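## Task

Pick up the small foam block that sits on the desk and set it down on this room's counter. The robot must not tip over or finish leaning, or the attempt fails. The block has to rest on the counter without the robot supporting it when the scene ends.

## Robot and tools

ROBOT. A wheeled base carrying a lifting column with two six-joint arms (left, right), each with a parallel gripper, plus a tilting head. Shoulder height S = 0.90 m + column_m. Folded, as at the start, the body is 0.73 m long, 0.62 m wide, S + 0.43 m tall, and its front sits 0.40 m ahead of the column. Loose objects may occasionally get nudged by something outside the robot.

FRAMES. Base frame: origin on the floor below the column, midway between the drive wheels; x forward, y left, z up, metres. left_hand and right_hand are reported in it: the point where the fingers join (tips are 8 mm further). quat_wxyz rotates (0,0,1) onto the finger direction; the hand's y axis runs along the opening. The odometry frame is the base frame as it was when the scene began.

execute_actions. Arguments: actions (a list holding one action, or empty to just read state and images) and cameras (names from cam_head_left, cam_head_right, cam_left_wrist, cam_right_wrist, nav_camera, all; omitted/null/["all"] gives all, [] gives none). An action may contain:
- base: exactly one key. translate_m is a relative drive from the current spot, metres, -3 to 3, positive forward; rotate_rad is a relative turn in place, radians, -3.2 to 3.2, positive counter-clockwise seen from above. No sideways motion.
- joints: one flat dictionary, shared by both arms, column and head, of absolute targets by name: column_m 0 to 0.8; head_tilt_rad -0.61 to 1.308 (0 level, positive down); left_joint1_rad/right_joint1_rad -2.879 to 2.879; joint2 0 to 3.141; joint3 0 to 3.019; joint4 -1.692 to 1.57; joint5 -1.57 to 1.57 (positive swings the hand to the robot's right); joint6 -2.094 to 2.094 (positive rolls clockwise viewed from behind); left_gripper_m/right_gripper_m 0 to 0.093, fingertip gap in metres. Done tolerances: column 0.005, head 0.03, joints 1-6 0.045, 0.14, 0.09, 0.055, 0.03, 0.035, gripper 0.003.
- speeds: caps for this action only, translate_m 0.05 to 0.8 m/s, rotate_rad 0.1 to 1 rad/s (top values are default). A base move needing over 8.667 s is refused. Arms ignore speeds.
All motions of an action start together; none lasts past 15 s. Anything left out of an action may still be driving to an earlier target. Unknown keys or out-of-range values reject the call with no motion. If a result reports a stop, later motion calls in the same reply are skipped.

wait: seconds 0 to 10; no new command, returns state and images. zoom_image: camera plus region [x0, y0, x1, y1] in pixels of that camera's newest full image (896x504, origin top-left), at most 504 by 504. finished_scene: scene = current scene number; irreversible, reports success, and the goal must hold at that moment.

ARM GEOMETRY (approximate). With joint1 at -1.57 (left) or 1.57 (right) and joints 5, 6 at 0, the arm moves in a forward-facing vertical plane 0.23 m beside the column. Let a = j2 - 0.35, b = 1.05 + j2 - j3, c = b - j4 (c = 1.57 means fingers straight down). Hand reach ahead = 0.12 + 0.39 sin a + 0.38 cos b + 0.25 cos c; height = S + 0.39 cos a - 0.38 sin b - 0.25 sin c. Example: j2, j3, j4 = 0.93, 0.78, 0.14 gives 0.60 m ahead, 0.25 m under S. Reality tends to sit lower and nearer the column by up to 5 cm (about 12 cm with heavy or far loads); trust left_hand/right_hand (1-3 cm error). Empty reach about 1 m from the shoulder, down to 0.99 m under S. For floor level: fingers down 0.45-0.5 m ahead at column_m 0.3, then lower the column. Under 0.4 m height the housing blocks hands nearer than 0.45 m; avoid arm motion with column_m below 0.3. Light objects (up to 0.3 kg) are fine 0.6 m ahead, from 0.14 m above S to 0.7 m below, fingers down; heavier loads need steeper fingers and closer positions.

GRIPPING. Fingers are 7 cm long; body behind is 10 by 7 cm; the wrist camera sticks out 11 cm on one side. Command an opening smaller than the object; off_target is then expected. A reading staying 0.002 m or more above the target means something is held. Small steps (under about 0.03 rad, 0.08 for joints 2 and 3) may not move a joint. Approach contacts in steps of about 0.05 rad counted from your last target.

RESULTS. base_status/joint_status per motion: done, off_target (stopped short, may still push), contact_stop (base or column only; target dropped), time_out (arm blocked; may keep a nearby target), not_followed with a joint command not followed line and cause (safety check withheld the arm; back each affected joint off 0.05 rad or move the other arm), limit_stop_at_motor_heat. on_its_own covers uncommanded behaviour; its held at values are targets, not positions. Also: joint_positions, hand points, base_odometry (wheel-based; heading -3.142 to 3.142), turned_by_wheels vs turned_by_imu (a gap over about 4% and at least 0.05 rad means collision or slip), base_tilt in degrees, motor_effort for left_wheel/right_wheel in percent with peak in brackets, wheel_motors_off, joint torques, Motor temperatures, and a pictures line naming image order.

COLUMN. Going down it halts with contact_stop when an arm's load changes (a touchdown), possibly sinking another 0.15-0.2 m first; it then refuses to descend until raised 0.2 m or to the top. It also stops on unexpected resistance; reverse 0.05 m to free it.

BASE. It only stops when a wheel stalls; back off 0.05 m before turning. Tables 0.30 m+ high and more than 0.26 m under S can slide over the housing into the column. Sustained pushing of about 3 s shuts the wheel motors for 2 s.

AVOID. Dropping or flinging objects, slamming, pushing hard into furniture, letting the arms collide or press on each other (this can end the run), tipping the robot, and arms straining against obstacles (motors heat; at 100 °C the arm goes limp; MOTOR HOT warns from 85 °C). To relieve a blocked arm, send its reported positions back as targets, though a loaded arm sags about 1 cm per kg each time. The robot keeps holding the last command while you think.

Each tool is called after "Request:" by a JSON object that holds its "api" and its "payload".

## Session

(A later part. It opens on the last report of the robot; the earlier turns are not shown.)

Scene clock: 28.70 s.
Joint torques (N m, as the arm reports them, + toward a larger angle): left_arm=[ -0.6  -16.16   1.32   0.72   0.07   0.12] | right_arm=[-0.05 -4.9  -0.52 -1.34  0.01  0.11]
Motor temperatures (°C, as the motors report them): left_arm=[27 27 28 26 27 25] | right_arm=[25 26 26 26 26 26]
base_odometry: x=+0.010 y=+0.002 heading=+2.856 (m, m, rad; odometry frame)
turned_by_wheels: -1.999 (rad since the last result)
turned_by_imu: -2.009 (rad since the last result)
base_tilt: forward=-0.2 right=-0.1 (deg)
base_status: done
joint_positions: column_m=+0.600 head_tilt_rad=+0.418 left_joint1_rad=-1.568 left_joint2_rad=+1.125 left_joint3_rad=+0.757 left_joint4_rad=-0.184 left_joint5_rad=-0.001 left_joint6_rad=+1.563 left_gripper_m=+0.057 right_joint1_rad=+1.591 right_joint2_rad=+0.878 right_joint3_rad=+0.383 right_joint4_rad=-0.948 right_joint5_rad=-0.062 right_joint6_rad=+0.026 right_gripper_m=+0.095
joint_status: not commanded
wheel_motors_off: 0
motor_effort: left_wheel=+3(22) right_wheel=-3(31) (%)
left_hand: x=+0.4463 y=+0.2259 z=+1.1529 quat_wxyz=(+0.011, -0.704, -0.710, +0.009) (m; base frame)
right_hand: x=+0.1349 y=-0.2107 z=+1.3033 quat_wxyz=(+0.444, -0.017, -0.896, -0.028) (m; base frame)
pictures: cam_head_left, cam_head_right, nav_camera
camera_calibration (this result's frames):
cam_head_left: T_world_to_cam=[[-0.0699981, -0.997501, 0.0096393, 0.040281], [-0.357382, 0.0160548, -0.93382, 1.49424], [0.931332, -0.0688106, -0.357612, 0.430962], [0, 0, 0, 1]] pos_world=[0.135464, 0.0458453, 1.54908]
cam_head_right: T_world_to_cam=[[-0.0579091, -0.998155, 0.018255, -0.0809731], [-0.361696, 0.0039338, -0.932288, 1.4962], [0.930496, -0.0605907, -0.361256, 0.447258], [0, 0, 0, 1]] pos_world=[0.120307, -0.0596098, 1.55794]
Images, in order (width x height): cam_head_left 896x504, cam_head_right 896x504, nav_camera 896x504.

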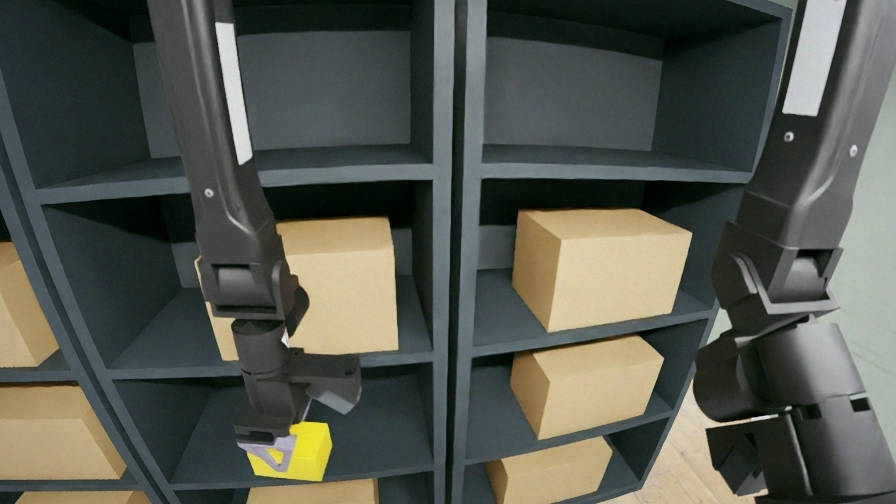

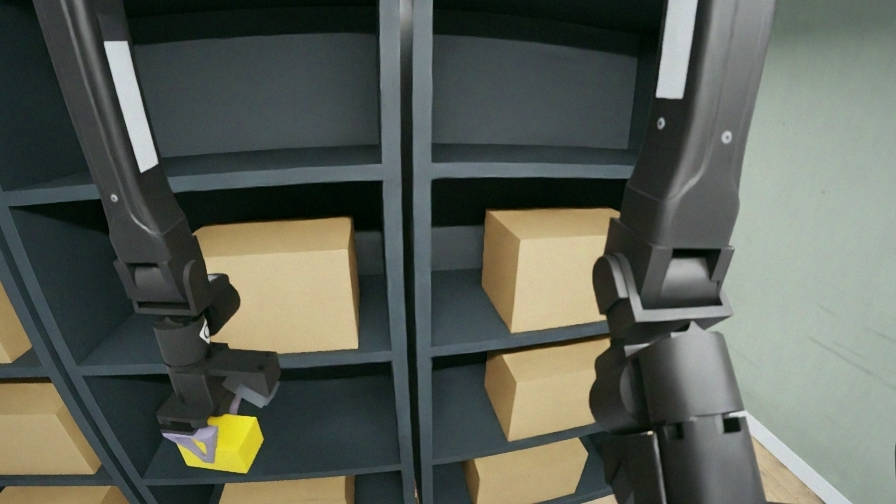

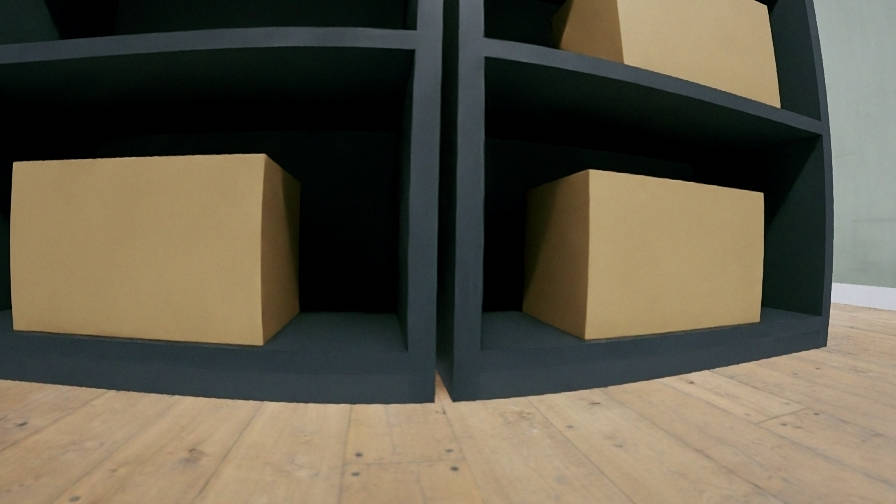

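Request:
{"api": "execute_actions", "payload": {"actions": [{"base":{"rotate_rad":-1.1}}], "cameras": ["cam_head_left","cam_head_right","nav_camera"]}}

Scene clock: 31.83 s.
Joint torques (N m, as the arm reports them, + toward a larger angle): left_arm=[ -0.27 -16.1    1.41   0.63   0.09   0.1 ] | right_arm=[-0.02 -4.76 -0.67 -1.33  0.01  0.1 ]
Motor temperatures (°C, as the motors report them): left_arm=[27 27 28 26 27 25] | right_arm=[25 26 26 26 26 26]
base_odometry: x=+0.010 y=+0.002 heading=+1.756 (m, m, rad; odometry frame)
turned_by_wheels: -1.099 (rad since the last result)
turned_by_imu: -1.105 (rad since the last result)
base_tilt: forward=-0.2 right=+0.0 (deg)
base_status: done
joint_positions: column_m=+0.600 head_tilt_rad=+0.418 left_joint1_rad=-1.568 left_joint2_rad=+1.124 left_joint3_rad=+0.757 left_joint4_rad=-0.184 left_joint5_rad=-0.001 left_joint6_rad=+1.563 left_gripper_m=+0.057 right_joint1_rad=+1.591 right_joint2_rad=+0.878 right_joint3_rad=+0.383 right_joint4_rad=-0.948 right_joint5_rad=-0.062 right_joint6_rad=+0.026 right_gripper_m=+0.095
joint_status: not commanded
wheel_motors_off: 0
motor_effort: left_wheel=+4(23) right_wheel=-3(30) (%)
left_hand: x=+0.4464 y=+0.2259 z=+1.1531 quat_wxyz=(+0.011, -0.704, -0.710, +0.009) (m; base frame)
right_hand: x=+0.1349 y=-0.2107 z=+1.3033 quat_wxyz=(+0.444, -0.017, -0.896, -0.028) (m; base frame)
pictures: cam_head_left, cam_head_right, nav_camera
camera_calibration (this result's frames):
cam_head_left: T_world_to_cam=[[-0.0699981, -0.997501, 0.0096393, 0.040281], [-0.357382, 0.0160548, -0.93382, 1.49424], [0.931332, -0.0688106, -0.357612, 0.430962], [0, 0, 0, 1]] pos_world=[0.135464, 0.0458453, 1.54908]
cam_head_right: T_world_to_cam=[[-0.0579091, -0.998155, 0.018255, -0.0809731], [-0.361696, 0.0039338, -0.932288, 1.4962], [0.930496, -0.0605907, -0.361256, 0.447258], [0, 0, 0, 1]] pos_world=[0.120307, -0.0596098, 1.55794]
Images, in order (width x height): cam_head_left 896x504, cam_head_right 896x504, nav_camera 896x504.

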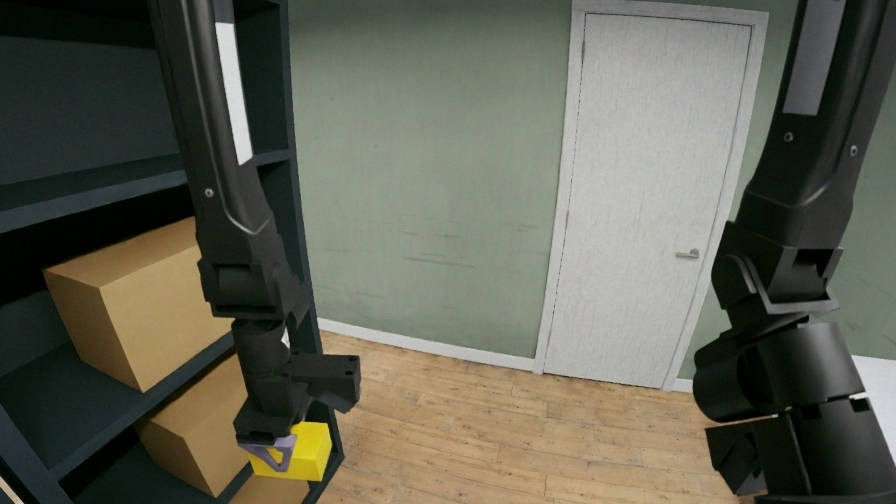

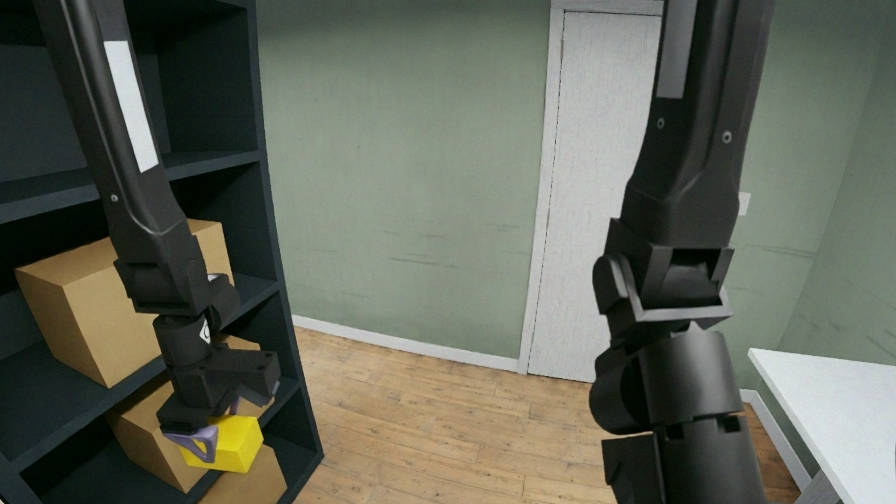

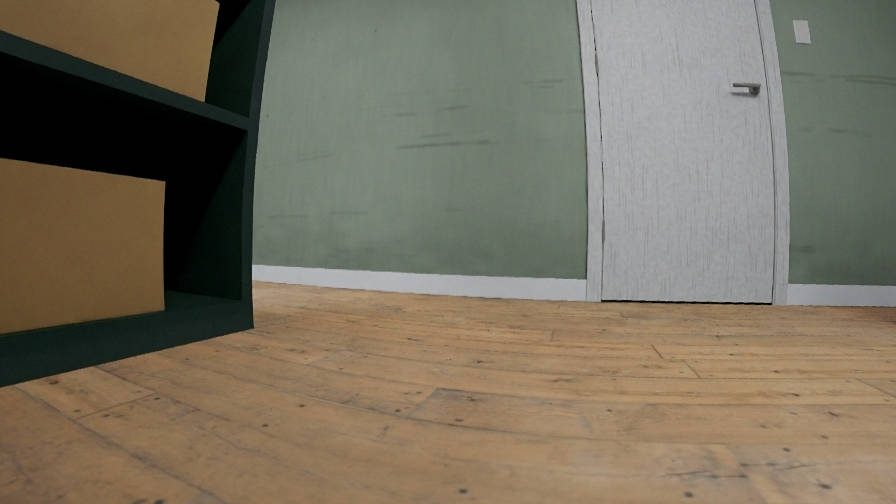

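Request:
{"api": "execute_actions", "payload": {"actions": [{"base":{"translate_m":1.6}}], "cameras": ["cam_head_left","nav_camera"]}}

Request:
{"api": "execute_actions", "payload": {"actions": [{"base":{"rotate_rad":1.2}}], "cameras": ["cam_head_left","cam_head_right","nav_camera"]}}

Scene clock: 36.73 s.
Joint torques (N m, as the arm reports them, + toward a larger angle): left_arm=[ -0.94 -15.85   1.66   0.84   0.08   0.09] | right_arm=[-0.06 -4.95 -0.78 -1.33  0.02  0.1 ]
Motor temperatures (°C, as the motors report them): left_arm=[27 27 27 26 27 25] | right_arm=[25 26 26 26 26 26]
base_odometry: x=-0.285 y=+1.574 heading=+1.756 (m, m, rad; odometry frame)
turned_by_wheels: -0.001 (rad since the last result)
turned_by_imu: -0.002 (rad since the last result)
base_tilt: forward=-0.2 right=+0.0 (deg)
base_status: done
joint_positions: column_m=+0.600 head_tilt_rad=+0.418 left_joint1_rad=-1.568 left_joint2_rad=+1.122 left_joint3_rad=+0.757 left_joint4_rad=-0.184 left_joint5_rad=-0.001 left_joint6_rad=+1.563 left_gripper_m=+0.057 right_joint1_rad=+1.591 right_joint2_rad=+0.878 right_joint3_rad=+0.386 right_joint4_rad=-0.948 right_joint5_rad=-0.062 right_joint6_rad=+0.026 right_gripper_m=+0.095
joint_status: not commanded
wheel_motors_off: 0
motor_effort: left_wheel=-1(41) right_wheel=+3(60) (%)
left_hand: x=+0.4474 y=+0.2259 z=+1.1538 quat_wxyz=(+0.010, -0.704, -0.710, +0.008) (m; base frame)
right_hand: x=+0.1361 y=-0.2107 z=+1.3029 quat_wxyz=(+0.443, -0.017, -0.896, -0.028) (m; base frame)
pictures: cam_head_left, nav_camera
camera_calibration (this result's frames):
cam_head_left: T_world_to_cam=[[-0.0699985, -0.997501, 0.00963651, 0.0402854], [-0.357345, 0.0160548, -0.933835, 1.49426], [0.931346, -0.0688106, -0.357575, 0.430902], [0, 0, 0, 1]] pos_world=[0.135466, 0.0458453, 1.54908]
Images, in order (width x height): cam_head_left 896x504, nav_camera 896x504.

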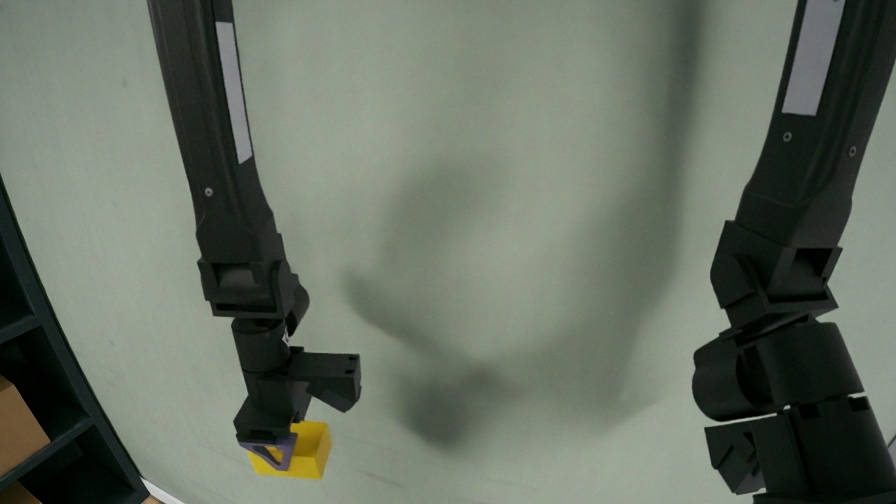

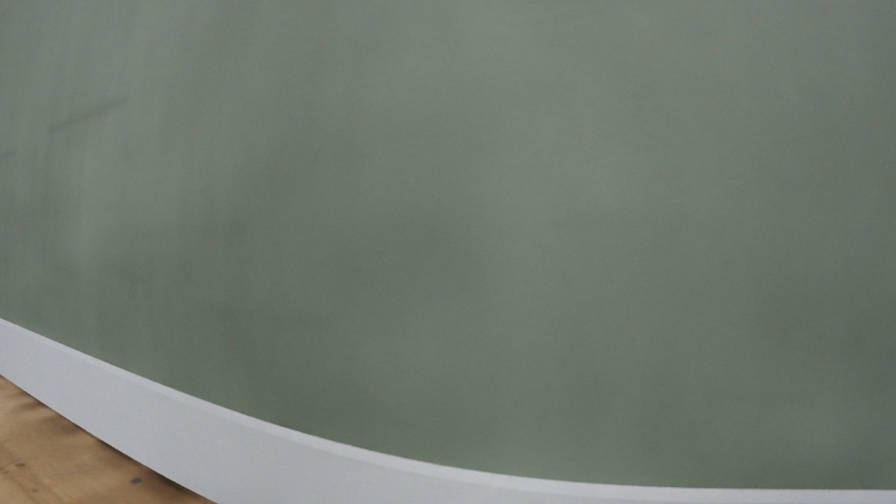

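Scene clock: 39.43 s.
Joint torques (N m, as the arm reports them, + toward a larger angle): left_arm=[ -0.84 -15.91   1.6    0.62   0.06   0.11] | right_arm=[-0.01 -5.05 -0.72 -1.32  0.01  0.11]
Motor temperatures (°C, as the motors report them): left_arm=[27 27 27 26 27 25] | right_arm=[25 26 26 26 26 26]
base_odometry: x=-0.285 y=+1.574 heading=+2.955 (m, m, rad; odometry frame)
turned_by_wheels: +1.199 (rad since the last result)
turned_by_imu: +1.202 (rad since the last result)
base_tilt: forward=-0.2 right=-0.1 (deg)
base_status: done
joint_positions: column_m=+0.600 head_tilt_rad=+0.418 left_joint1_rad=-1.568 left_joint2_rad=+1.122 left_joint3_rad=+0.757 left_joint4_rad=-0.184 left_joint5_rad=-0.001 left_joint6_rad=+1.563 left_gripper_m=+0.057 right_joint1_rad=+1.591 right_joint2_rad=+0.878 right_joint3_rad=+0.386 right_joint4_rad=-0.948 right_joint5_rad=-0.062 right_joint6_rad=+0.026 right_gripper_m=+0.095
joint_status: not commanded
wheel_motors_off: 0
motor_effort: left_wheel=-3(39) right_wheel=+3(39) (%)
left_hand: x=+0.4474 y=+0.2259 z=+1.1538 quat_wxyz=(+0.010, -0.704, -0.710, +0.008) (m; base frame)
right_hand: x=+0.1361 y=-0.2107 z=+1.3029 quat_wxyz=(+0.443, -0.017, -0.896, -0.028) (m; base frame)
pictures: cam_head_left, cam_head_right, nav_camera
camera_calibration (this result's frames):
cam_head_left: T_world_to_cam=[[-0.0699985, -0.997501, 0.00963651, 0.0402854], [-0.357345, 0.0160548, -0.933835, 1.49426], [0.931346, -0.0688106, -0.357575, 0.430902], [0, 0, 0, 1]] pos_world=[0.135466, 0.0458453, 1.54908]
cam_head_right: T_world_to_cam=[[-0.0579098, -0.998155, 0.0182527, -0.0809694], [-0.361659, 0.0039338, -0.932302, 1.49622], [0.93051, -0.0605907, -0.361219, 0.447199], [0, 0, 0, 1]] pos_world=[0.120309, -0.0596098, 1.55794]
Images, in order (width x height): cam_head_left 896x504, cam_head_right 896x504, nav_camera 896x504.

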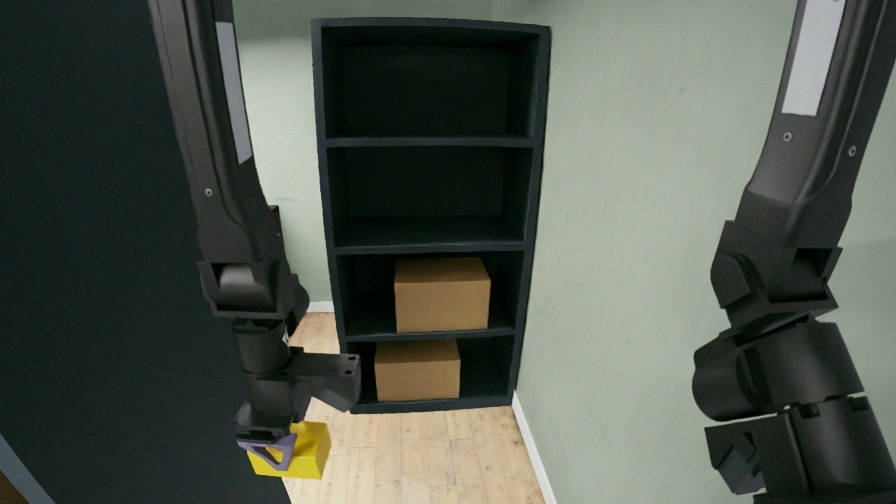

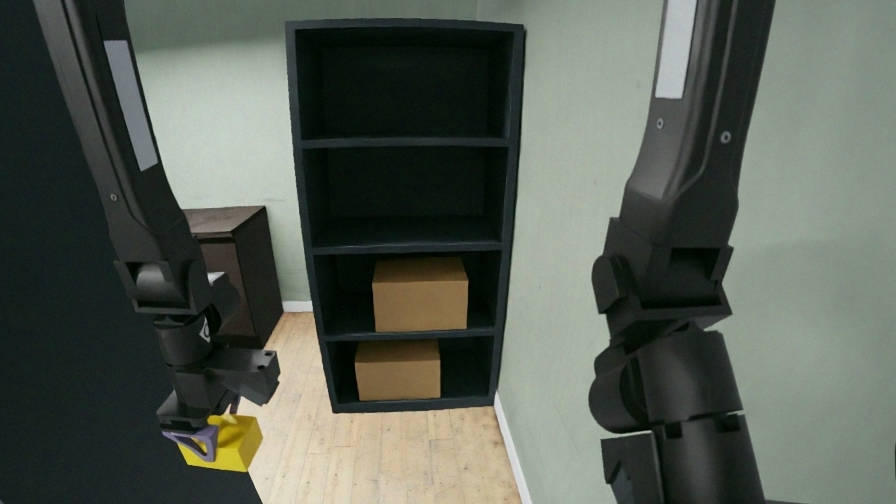

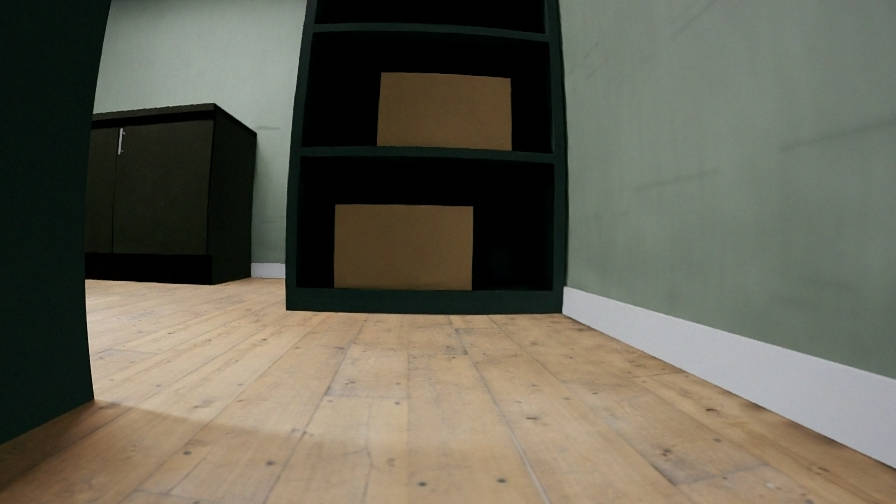

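Request:
{"api": "execute_actions", "payload": {"actions": [{"base":{"translate_m":1.22}}], "cameras": []}}

Request:
{"api": "execute_actions", "payload": {"actions": [{"base":{"rotate_rad":1.57}}], "cameras": ["cam_head_left","cam_head_right","nav_camera"]}}

Scene clock: 45.60 s.
Joint torques (N m, as the arm reports them, + toward a larger angle): left_arm=[ -0.74 -11.06  20.05  -0.44   0.03   0.19] | right_arm=[ 0.   -4.92 -0.87 -1.31  0.01  0.11]
Motor temperatures (°C, as the motors report them): left_arm=[27 26 29 26 27 25] | right_arm=[25 26 26 26 26 26]
base_odometry: x=-1.481 y=+1.800 heading=+2.956 (m, m, rad; odometry frame)
turned_by_wheels: +0.002 (rad since the last result)
turned_by_imu: +0.002 (rad since the last result)
base_tilt: forward=-0.2 right=-0.1 (deg)
base_status: done
joint_positions: column_m=+0.600 head_tilt_rad=+0.418 left_joint1_rad=-1.568 left_joint2_rad=+1.114 left_joint3_rad=+0.487 left_joint4_rad=-0.168 left_joint5_rad=+0.000 left_joint6_rad=+1.562 left_gripper_m=+0.057 right_joint1_rad=+1.591 right_joint2_rad=+0.878 right_joint3_rad=+0.389 right_joint4_rad=-0.948 right_joint5_rad=-0.062 right_joint6_rad=+0.026 right_gripper_m=+0.095
joint_status: not commanded
wheel_motors_off: 0
motor_effort: left_wheel=+12(43) right_wheel=+15(63) (%)
left_hand: x=+0.2860 y=+0.2257 z=+1.1620 quat_wxyz=(+0.097, -0.697, -0.704, +0.094) (m; base frame)
right_hand: x=+0.1377 y=-0.2107 z=+1.3023 quat_wxyz=(+0.441, -0.017, -0.897, -0.028) (m; base frame)
pictures: none
No camera images: the call's "cameras" was empty. Leave "cameras" out to get every camera's image.

Scene clock: 48.47 s.
Joint torques (N m, as the arm reports them, + toward a larger angle): left_arm=[ -1.46 -16.25   1.14  -0.1    0.11   0.13] | right_arm=[-0.56 -5.13 -1.32 -1.43  0.03  0.1 ]
Motor temperatures (°C, as the motors report them): left_arm=[27 26 29 26 27 25] | right_arm=[25 26 26 26 26 26]
base_odometry: x=-1.481 y=+1.800 heading=-1.757 (m, m, rad; odometry frame)
turned_by_wheels: +1.570 (rad since the last result)
turned_by_imu: +1.551 (rad since the last result)
base_tilt: forward=-0.1 right=+0.0 (deg)
base_status: done
joint_positions: column_m=+0.600 head_tilt_rad=+0.418 left_joint1_rad=-1.558 left_joint2_rad=+1.120 left_joint3_rad=+0.763 left_joint4_rad=-0.168 left_joint5_rad=-0.002 left_joint6_rad=+1.563 left_gripper_m=+0.057 right_joint1_rad=+1.598 right_joint2_rad=+0.881 right_joint3_rad=+0.396 right_joint4_rad=-0.944 right_joint5_rad=-0.062 right_joint6_rad=+0.026 right_gripper_m=+0.095
joint_status: not commanded
wheel_motors_off: 0
motor_effort: left_wheel=-2(45) right_wheel=+2(91) (%)
left_hand: x=+0.4560 y=+0.2312 z=+1.1548 quat_wxyz=(+0.005, -0.702, -0.712, -0.004) (m; base frame)
right_hand: x=+0.1415 y=-0.2092 z=+1.3004 quat_wxyz=(+0.438, -0.014, -0.898, -0.030) (m; base frame)
pictures: cam_head_left, cam_head_right, nav_camera
camera_calibration (this result's frames):
cam_head_left: T_world_to_cam=[[-0.0700018, -0.997501, 0.00961236, 0.0403239], [-0.357023, 0.0160548, -0.933958, 1.49444], [0.931469, -0.0688106, -0.357254, 0.430387], [0, 0, 0, 1]] pos_world=[0.135478, 0.0458453, 1.54911]
cam_head_right: T_world_to_cam=[[-0.0579161, -0.998155, 0.0182327, -0.0809374], [-0.361337, 0.0039338, -0.932427, 1.4964], [0.930635, -0.0605907, -0.360898, 0.446683], [0, 0, 0, 1]] pos_world=[0.120318, -0.0596098, 1.55797]
Images, in order (width x height): cam_head_left 896x504, cam_head_right 896x504, nav_camera 896x504.

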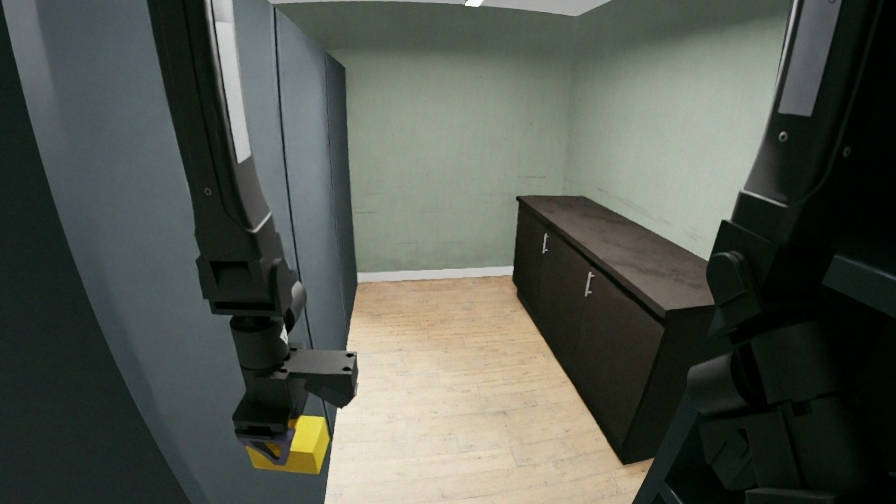

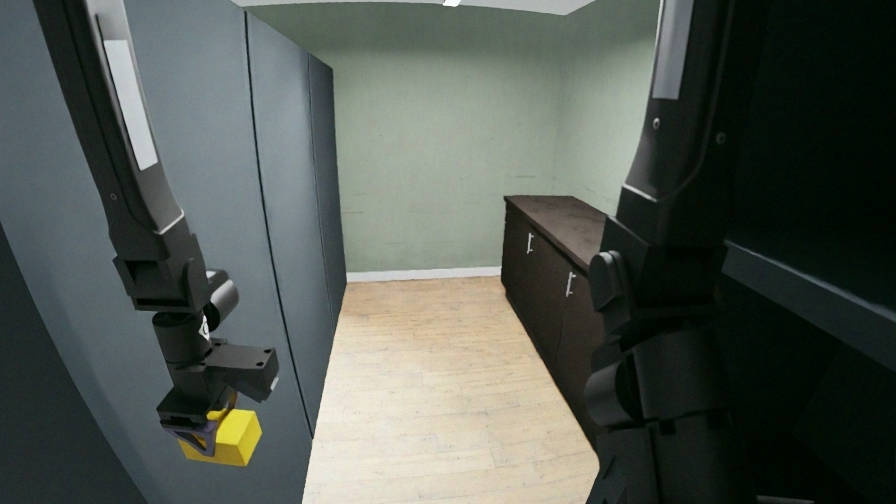

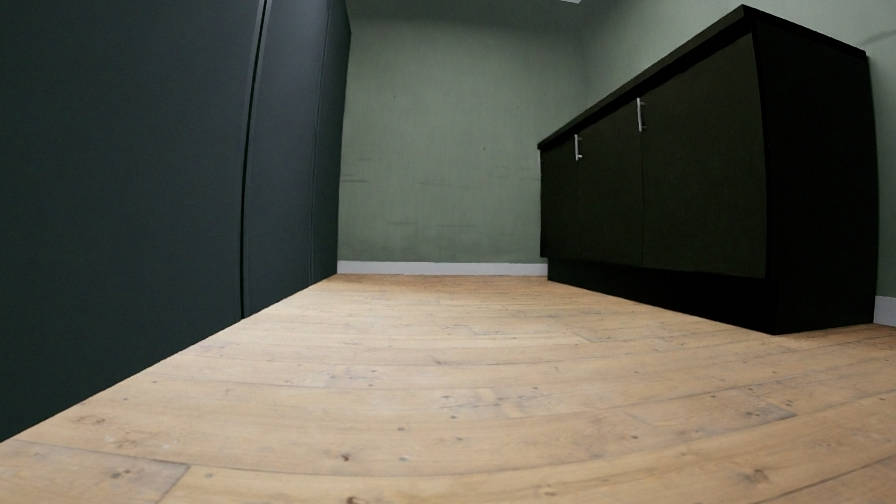

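Request:
{"api": "execute_actions", "payload": {"actions": [{"base":{"rotate_rad":0.13},"speeds":{"rotate_rad":0.3}}], "cameras": []}}

Request:
{"api": "execute_actions", "payload": {"actions": [{"base":{"translate_m":0.5},"speeds":{"translate_m":0.3}}], "cameras": ["cam_head_left","cam_head_right","nav_camera"]}}

Scene clock: 51.40 s.
Joint torques (N m, as the arm reports them, + toward a larger angle): left_arm=[ -0.57 -15.19   0.94   0.21   0.08   0.14] | right_arm=[-0.38 -5.15 -1.41 -1.45  0.03  0.1 ]
Motor temperatures (°C, as the motors report them): left_arm=[27 27 28 26 27 25] | right_arm=[25 26 26 26 26 26]
base_odometry: x=-1.481 y=+1.800 heading=-1.628 (m, m, rad; odometry frame)
turned_by_wheels: +0.129 (rad since the last result)
turned_by_imu: +0.130 (rad since the last result)
base_tilt: forward=-0.2 right=+0.0 (deg)
base_status: done
joint_positions: column_m=+0.600 head_tilt_rad=+0.418 left_joint1_rad=-1.562 left_joint2_rad=+1.120 left_joint3_rad=+0.761 left_joint4_rad=-0.168 left_joint5_rad=-0.001 left_joint6_rad=+1.563 left_gripper_m=+0.057 right_joint1_rad=+1.598 right_joint2_rad=+0.881 right_joint3_rad=+0.396 right_joint4_rad=-0.944 right_joint5_rad=-0.062 right_joint6_rad=+0.026 right_gripper_m=+0.095
joint_status: not commanded
wheel_motors_off: 0
motor_effort: left_wheel=-3(22) right_wheel=+2(28) (%)
left_hand: x=+0.4548 y=+0.2291 z=+1.1546 quat_wxyz=(+0.004, -0.703, -0.712, -0.002) (m; base frame)
right_hand: x=+0.1413 y=-0.2092 z=+1.3004 quat_wxyz=(+0.438, -0.014, -0.898, -0.030) (m; base frame)
pictures: none
No camera images: the call's "cameras" was empty. Leave "cameras" out to get every camera's image.

Scene clock: 54.33 s.
Joint torques (N m, as the arm reports them, + toward a larger angle): left_arm=[ -1.28 -14.28   1.68   0.14   0.04   0.11] | right_arm=[-0.55 -5.1  -0.98 -1.45  0.03  0.1 ]
Motor temperatures (°C, as the motors report them): left_arm=[27 27 28 26 27 25] | right_arm=[25 26 26 26 26 26]
base_odometry: x=-1.510 y=+1.301 heading=-1.627 (m, m, rad; odometry frame)
turned_by_wheels: +0.001 (rad since the last result)
turned_by_imu: +0.001 (rad since the last result)
base_tilt: forward=-0.2 right=-0.1 (deg)
base_status: done
joint_positions: column_m=+0.600 head_tilt_rad=+0.418 left_joint1_rad=-1.562 left_joint2_rad=+1.120 left_joint3_rad=+0.760 left_joint4_rad=-0.168 left_joint5_rad=-0.001 left_joint6_rad=+1.563 left_gripper_m=+0.057 right_joint1_rad=+1.598 right_joint2_rad=+0.881 right_joint3_rad=+0.389 right_joint4_rad=-0.944 right_joint5_rad=-0.062 right_joint6_rad=+0.026 right_gripper_m=+0.095
joint_status: not commanded
wheel_motors_off: 0
motor_effort: left_wheel=+1(41) right_wheel=-2(60) (%)
left_hand: x=+0.4540 y=+0.2291 z=+1.1547 quat_wxyz=(+0.005, -0.703, -0.712, -0.002) (m; base frame)
right_hand: x=+0.1381 y=-0.2093 z=+1.3015 quat_wxyz=(+0.441, -0.014, -0.897, -0.030) (m; base frame)
pictures: cam_head_left, cam_head_right, nav_camera
camera_calibration (this result's frames):
cam_head_left: T_world_to_cam=[[-0.0700018, -0.997501, 0.00961237, 0.0403239], [-0.357023, 0.0160548, -0.933958, 1.49444], [0.931469, -0.0688106, -0.357254, 0.430387], [0, 0, 0, 1]] pos_world=[0.135478, 0.0458453, 1.54911]
cam_head_right: T_world_to_cam=[[-0.0579161, -0.998155, 0.0182327, -0.0809374], [-0.361337, 0.0039338, -0.932427, 1.4964], [0.930635, -0.0605907, -0.360898, 0.446683], [0, 0, 0, 1]] pos_world=[0.120318, -0.0596098, 1.55797]
Images, in order (width x height): cam_head_left 896x504, cam_head_right 896x504, nav_camera 896x504.

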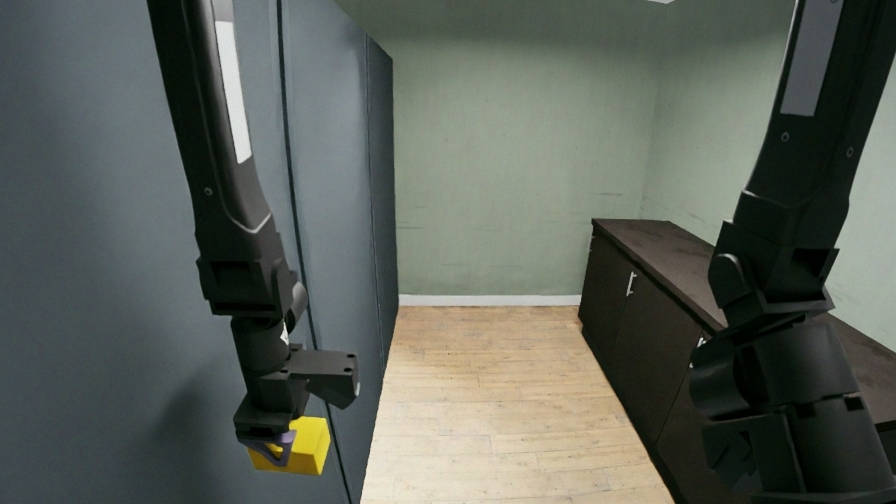

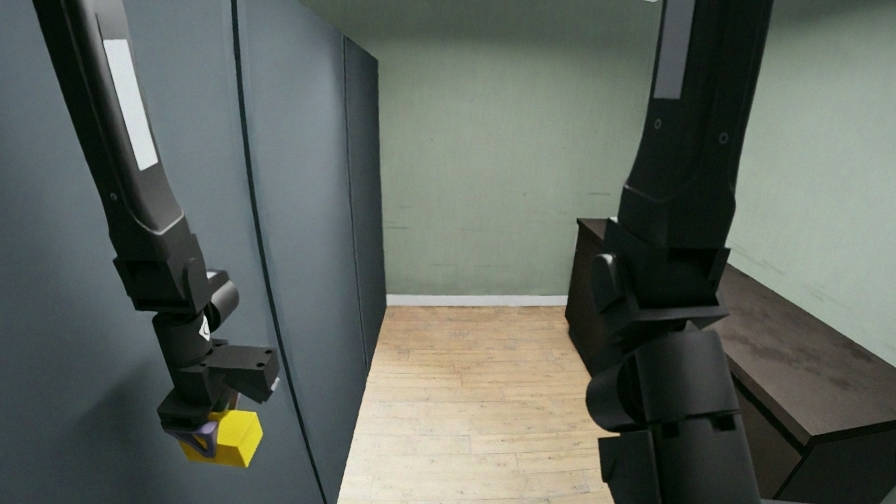

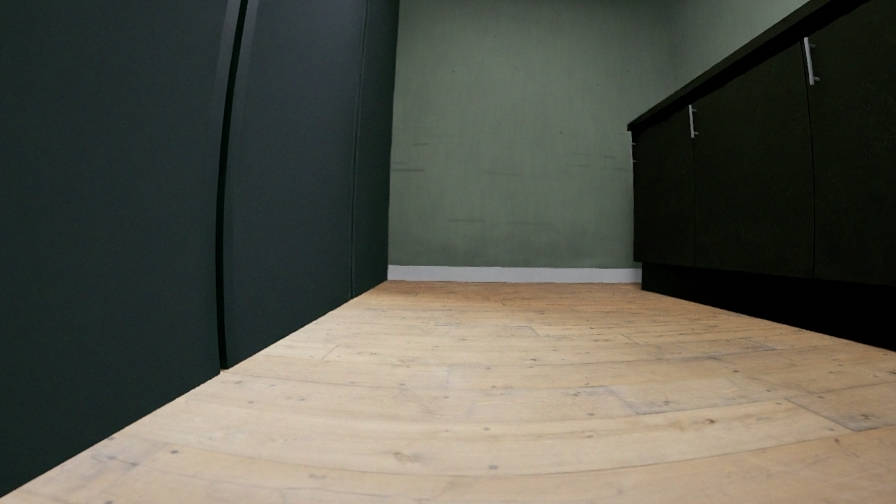

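Request:
{"api": "execute_actions", "payload": {"actions": [{"base":{"rotate_rad":-0.15},"speeds":{"rotate_rad":0.4}}], "cameras": []}}

Request:
{"api": "execute_actions", "payload": {"actions": [{"base":{"translate_m":0.7},"speeds":{"translate_m":0.4},"joints":{"head_tilt_rad":0.75}}], "cameras": ["cam_head_left","cam_head_right"]}}

Scene clock: 56.20 s.
Joint torques (N m, as the arm reports them, + toward a larger angle): left_arm=[ -0.85 -16.7    1.37   0.21   0.08   0.18] | right_arm=[-0.54 -4.96 -1.02 -1.45  0.03  0.11]
Motor temperatures (°C, as the motors report them): left_arm=[27 27 28 26 27 25] | right_arm=[25 26 26 26 26 26]
base_odometry: x=-1.510 y=+1.300 heading=-1.776 (m, m, rad; odometry frame)
turned_by_wheels: -0.149 (rad since the last result)
turned_by_imu: -0.147 (rad since the last result)
base_tilt: forward=-0.1 right=-0.1 (deg)
base_status: done
joint_positions: column_m=+0.600 head_tilt_rad=+0.418 left_joint1_rad=-1.562 left_joint2_rad=+1.120 left_joint3_rad=+0.760 left_joint4_rad=-0.168 left_joint5_rad=-0.001 left_joint6_rad=+1.563 left_gripper_m=+0.057 right_joint1_rad=+1.598 right_joint2_rad=+0.881 right_joint3_rad=+0.389 right_joint4_rad=-0.944 right_joint5_rad=-0.062 right_joint6_rad=+0.026 right_gripper_m=+0.095
joint_status: not commanded
wheel_motors_off: 0
motor_effort: left_wheel=+0(32) right_wheel=+0(55) (%)
left_hand: x=+0.4540 y=+0.2289 z=+1.1547 quat_wxyz=(+0.004, -0.703, -0.712, -0.002) (m; base frame)
right_hand: x=+0.1381 y=-0.2093 z=+1.3015 quat_wxyz=(+0.441, -0.014, -0.897, -0.030) (m; base frame)
pictures: none
No camera images: the call's "cameras" was empty. Leave "cameras" out to get every camera's image.

Scene clock: 59.43 s.
Joint torques (N m, as the arm reports them, + toward a larger angle): left_arm=[ -1.52 -15.19   1.42   0.03   0.08   0.17] | right_arm=[-0.48 -4.96 -0.89 -1.44  0.02  0.1 ]
Motor temperatures (°C, as the motors report them): left_arm=[27 27 28 26 27 25] | right_arm=[25 26 26 26 26 26]
base_odometry: x=-1.653 y=+0.615 heading=-1.776 (m, m, rad; odometry frame)
turned_by_wheels: -0.001 (rad since the last result)
turned_by_imu: -0.001 (rad since the last result)
base_tilt: forward=-0.2 right=-0.1 (deg)
base_status: done
joint_positions: column_m=+0.600 head_tilt_rad=+0.753 left_joint1_rad=-1.562 left_joint2_rad=+1.120 left_joint3_rad=+0.759 left_joint4_rad=-0.168 left_joint5_rad=-0.001 left_joint6_rad=+1.563 left_gripper_m=+0.057 right_joint1_rad=+1.598 right_joint2_rad=+0.881 right_joint3_rad=+0.387 right_joint4_rad=-0.944 right_joint5_rad=-0.062 right_joint6_rad=+0.026 right_gripper_m=+0.095
joint_status: all done
wheel_motors_off: 0
motor_effort: left_wheel=-1(29) right_wheel=+3(66) (%)
left_hand: x=+0.4533 y=+0.2289 z=+1.1546 quat_wxyz=(+0.005, -0.703, -0.712, -0.001) (m; base frame)
right_hand: x=+0.1368 y=-0.2093 z=+1.3020 quat_wxyz=(+0.442, -0.014, -0.897, -0.030) (m; base frame)
pictures: cam_head_left, cam_head_right
camera_calibration (this result's frames):
cam_head_left: T_world_to_cam=[[-0.062964, -0.997501, 0.0320653, 0.00436402], [-0.643902, 0.0160548, -0.764939, 1.24073], [0.762512, -0.0688106, -0.643304, 0.892479], [0, 0, 0, 1]] pos_world=[0.11866, 0.0458453, 1.52308]
cam_head_right: T_world_to_cam=[[-0.0487179, -0.998155, 0.0362392, -0.109954], [-0.647475, 0.0039338, -0.762077, 1.24055], [0.760528, -0.0605907, -0.646472, 0.908079], [0, 0, 0, 1]] pos_world=[0.107249, -0.0596098, 1.53643]
Images, in order (width x height): cam_head_left 896x504, cam_head_right 896x504.

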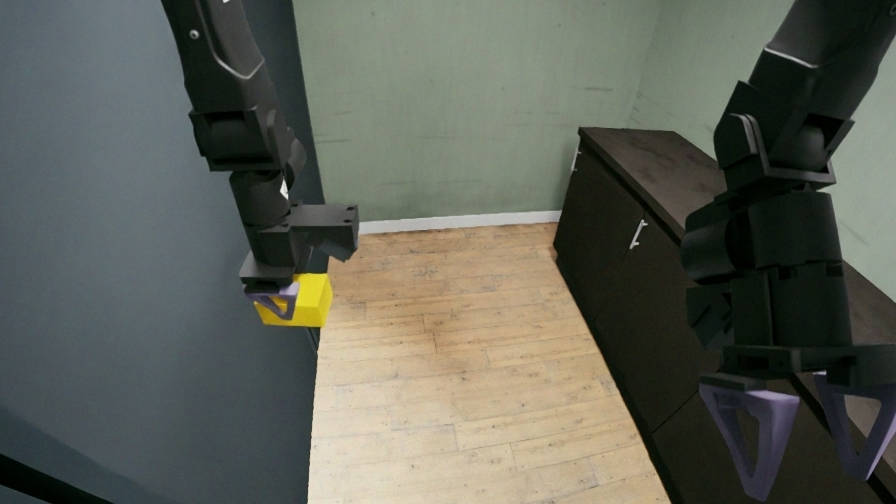

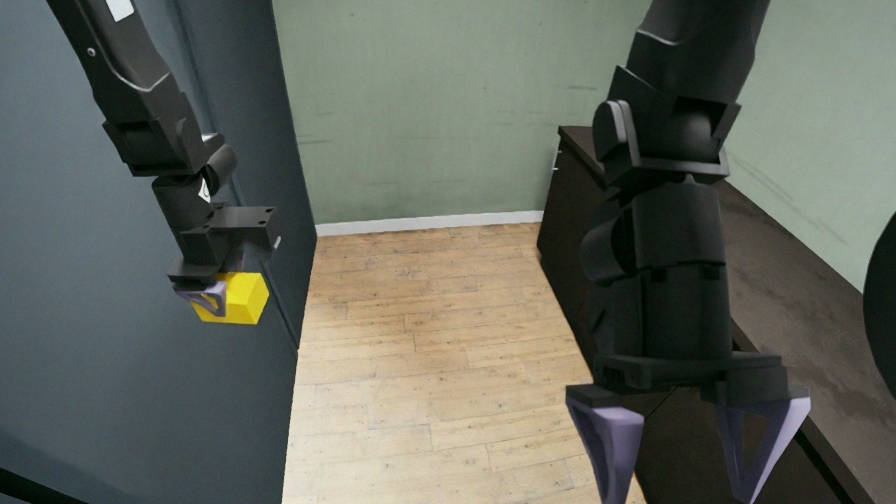

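Request:
{"api": "execute_actions", "payload": {"actions": [{"base":{"rotate_rad":-0.3},"speeds":{"rotate_rad":0.5}}], "cameras": []}}

Request:
{"api": "execute_actions", "payload": {"actions": [{"base":{"translate_m":0.45}}], "cameras": []}}

Request:
{"api": "execute_actions", "payload": {"actions": [{"base":{"rotate_rad":-1.2},"speeds":{"rotate_rad":0.7}}], "cameras": ["cam_head_left","cam_head_right","cam_left_wrist"]}}

Scene clock: 61.97 s.
Joint torques (N m, as the arm reports them, + toward a larger angle): left_arm=[ -1.74 -15.61   1.36   0.29   0.11   0.14] | right_arm=[-0.54 -5.06 -0.82 -1.46  0.03  0.1 ]
Motor temperatures (°C, as the motors report them): left_arm=[27 27 28 26 27 25] | right_arm=[25 26 26 26 26 26]
base_odometry: x=-1.653 y=+0.615 heading=-2.076 (m, m, rad; odometry frame)
turned_by_wheels: -0.299 (rad since the last result)
turned_by_imu: -0.295 (rad since the last result)
base_tilt: forward=-0.2 right=-0.1 (deg)
base_status: done
joint_positions: column_m=+0.600 head_tilt_rad=+0.753 left_joint1_rad=-1.563 left_joint2_rad=+1.120 left_joint3_rad=+0.759 left_joint4_rad=-0.168 left_joint5_rad=-0.001 left_joint6_rad=+1.563 left_gripper_m=+0.057 right_joint1_rad=+1.598 right_joint2_rad=+0.881 right_joint3_rad=+0.387 right_joint4_rad=-0.944 right_joint5_rad=-0.062 right_joint6_rad=+0.026 right_gripper_m=+0.095
joint_status: not commanded
wheel_motors_off: 0
motor_effort: left_wheel=+0(36) right_wheel=-3(53) (%)
left_hand: x=+0.4533 y=+0.2287 z=+1.1546 quat_wxyz=(+0.005, -0.703, -0.711, -0.001) (m; base frame)
right_hand: x=+0.1368 y=-0.2093 z=+1.3020 quat_wxyz=(+0.442, -0.014, -0.897, -0.030) (m; base frame)
pictures: none
No camera images: the call's "cameras" was empty. Leave "cameras" out to get every camera's image.

Scene clock: 64.63 s.
Joint torques (N m, as the arm reports them, + toward a larger angle): left_arm=[ -1.41 -15.28   1.55   0.15   0.13   0.16] | right_arm=[-0.53 -5.16 -0.91 -1.44  0.03  0.1 ]
Motor temperatures (°C, as the motors report them): left_arm=[27 27 28 26 27 25] | right_arm=[25 26 26 26 26 26]
base_odometry: x=-1.870 y=+0.221 heading=-2.076 (m, m, rad; odometry frame)
turned_by_wheels: -0.001 (rad since the last result)
turned_by_imu: -0.001 (rad since the last result)
base_tilt: forward=-0.2 right=+0.0 (deg)
base_status: done
joint_positions: column_m=+0.600 head_tilt_rad=+0.753 left_joint1_rad=-1.563 left_joint2_rad=+1.119 left_joint3_rad=+0.759 left_joint4_rad=-0.168 left_joint5_rad=-0.001 left_joint6_rad=+1.563 left_gripper_m=+0.057 right_joint1_rad=+1.598 right_joint2_rad=+0.881 right_joint3_rad=+0.388 right_joint4_rad=-0.944 right_joint5_rad=-0.062 right_joint6_rad=+0.026 right_gripper_m=+0.095
joint_status: not commanded
wheel_motors_off: 0
motor_effort: left_wheel=-2(36) right_wheel=+1(60) (%)
left_hand: x=+0.4537 y=+0.2287 z=+1.1550 quat_wxyz=(+0.004, -0.703, -0.711, -0.002) (m; base frame)
right_hand: x=+0.1375 y=-0.2093 z=+1.3018 quat_wxyz=(+0.441, -0.014, -0.897, -0.030) (m; base frame)
pictures: none
No camera images: the call's "cameras" was empty. Leave "cameras" out to get every camera's image.

Scene clock: 67.37 s.
Joint torques (N m, as the arm reports them, + toward a larger angle): left_arm=[ -1.15 -16.11   1.67   0.14   0.09   0.19] | right_arm=[-0.5  -5.01 -0.83 -1.47  0.03  0.1 ]
Motor temperatures (°C, as the motors report them): left_arm=[27 27 28 26 27 25] | right_arm=[25 26 26 26 26 26]
base_odometry: x=-1.870 y=+0.221 heading=+3.007 (m, m, rad; odometry frame)
turned_by_wheels: -1.199 (rad since the last result)
turned_by_imu: -1.200 (rad since the last result)
base_tilt: forward=-0.2 right=+0.1 (deg)
base_status: done
joint_positions: column_m=+0.600 head_tilt_rad=+0.753 left_joint1_rad=-1.563 left_joint2_rad=+1.119 left_joint3_rad=+0.759 left_joint4_rad=-0.168 left_joint5_rad=-0.001 left_joint6_rad=+1.563 left_gripper_m=+0.057 right_joint1_rad=+1.598 right_joint2_rad=+0.881 right_joint3_rad=+0.388 right_joint4_rad=-0.944 right_joint5_rad=-0.062 right_joint6_rad=+0.026 right_gripper_m=+0.095
joint_status: not commanded
wheel_motors_off: 0
motor_effort: left_wheel=+3(37) right_wheel=-3(55) (%)
left_hand: x=+0.4537 y=+0.2287 z=+1.1550 quat_wxyz=(+0.004, -0.703, -0.711, -0.002) (m; base frame)
right_hand: x=+0.1375 y=-0.2093 z=+1.3018 quat_wxyz=(+0.441, -0.014, -0.897, -0.030) (m; base frame)
pictures: cam_head_left, cam_head_right, cam_left_wrist
camera_calibration (this result's frames):
cam_head_left: T_world_to_cam=[[-0.0629549, -0.997501, 0.0320831, 0.00433528], [-0.644119, 0.0160548, -0.764757, 1.24046], [0.76233, -0.0688106, -0.64352, 0.892831], [0, 0, 0, 1]] pos_world=[0.118642, 0.0458453, 1.52306]
cam_head_right: T_world_to_cam=[[-0.0487076, -0.998155, 0.036253, -0.109976], [-0.647691, 0.0039338, -0.761893, 1.24027], [0.760345, -0.0605907, -0.646687, 0.908429], [0, 0, 0, 1]] pos_world=[0.107235, -0.0596098, 1.53641]
cam_left_wrist: T_world_to_cam=[[-0.999993, -0.000495027, -0.00378574, 0.462395], [-0.00256824, 0.820911, 0.571051, -0.836174], [0.00282507, 0.571056, -0.820906, 0.9422], [0, 0, 0, 1]] pos_world=[0.457582, 0.148604, 1.25271]
Images, in order (width x height): cam_head_left 896x504, cam_head_right 896x504, cam_left_wrist 896x504.

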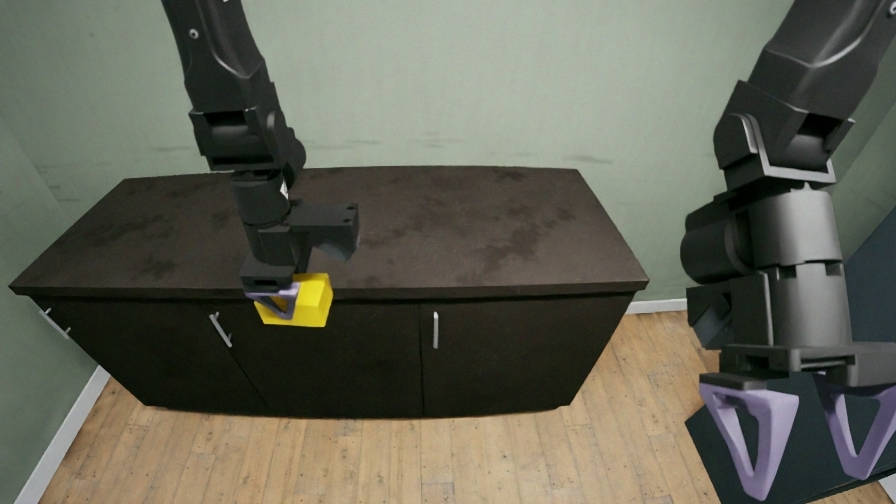

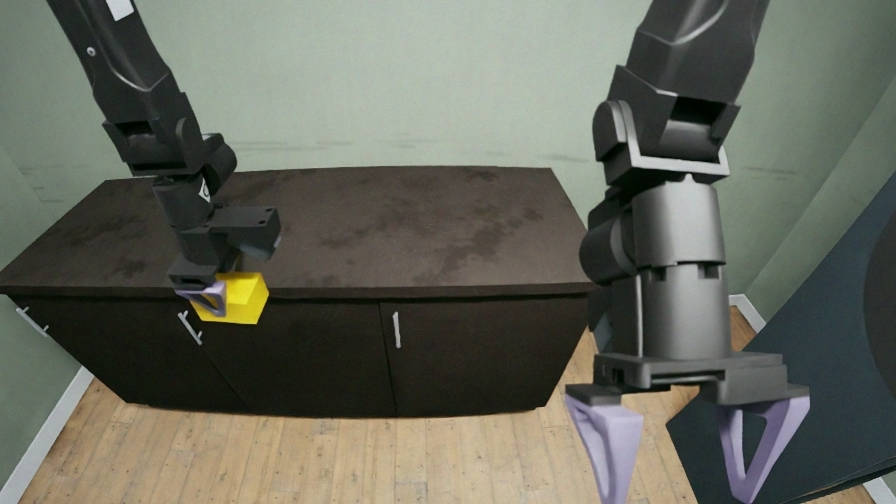

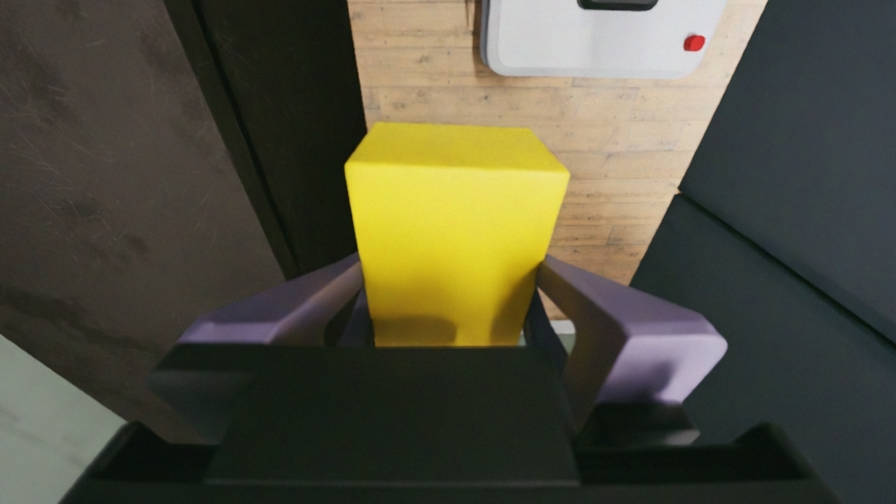

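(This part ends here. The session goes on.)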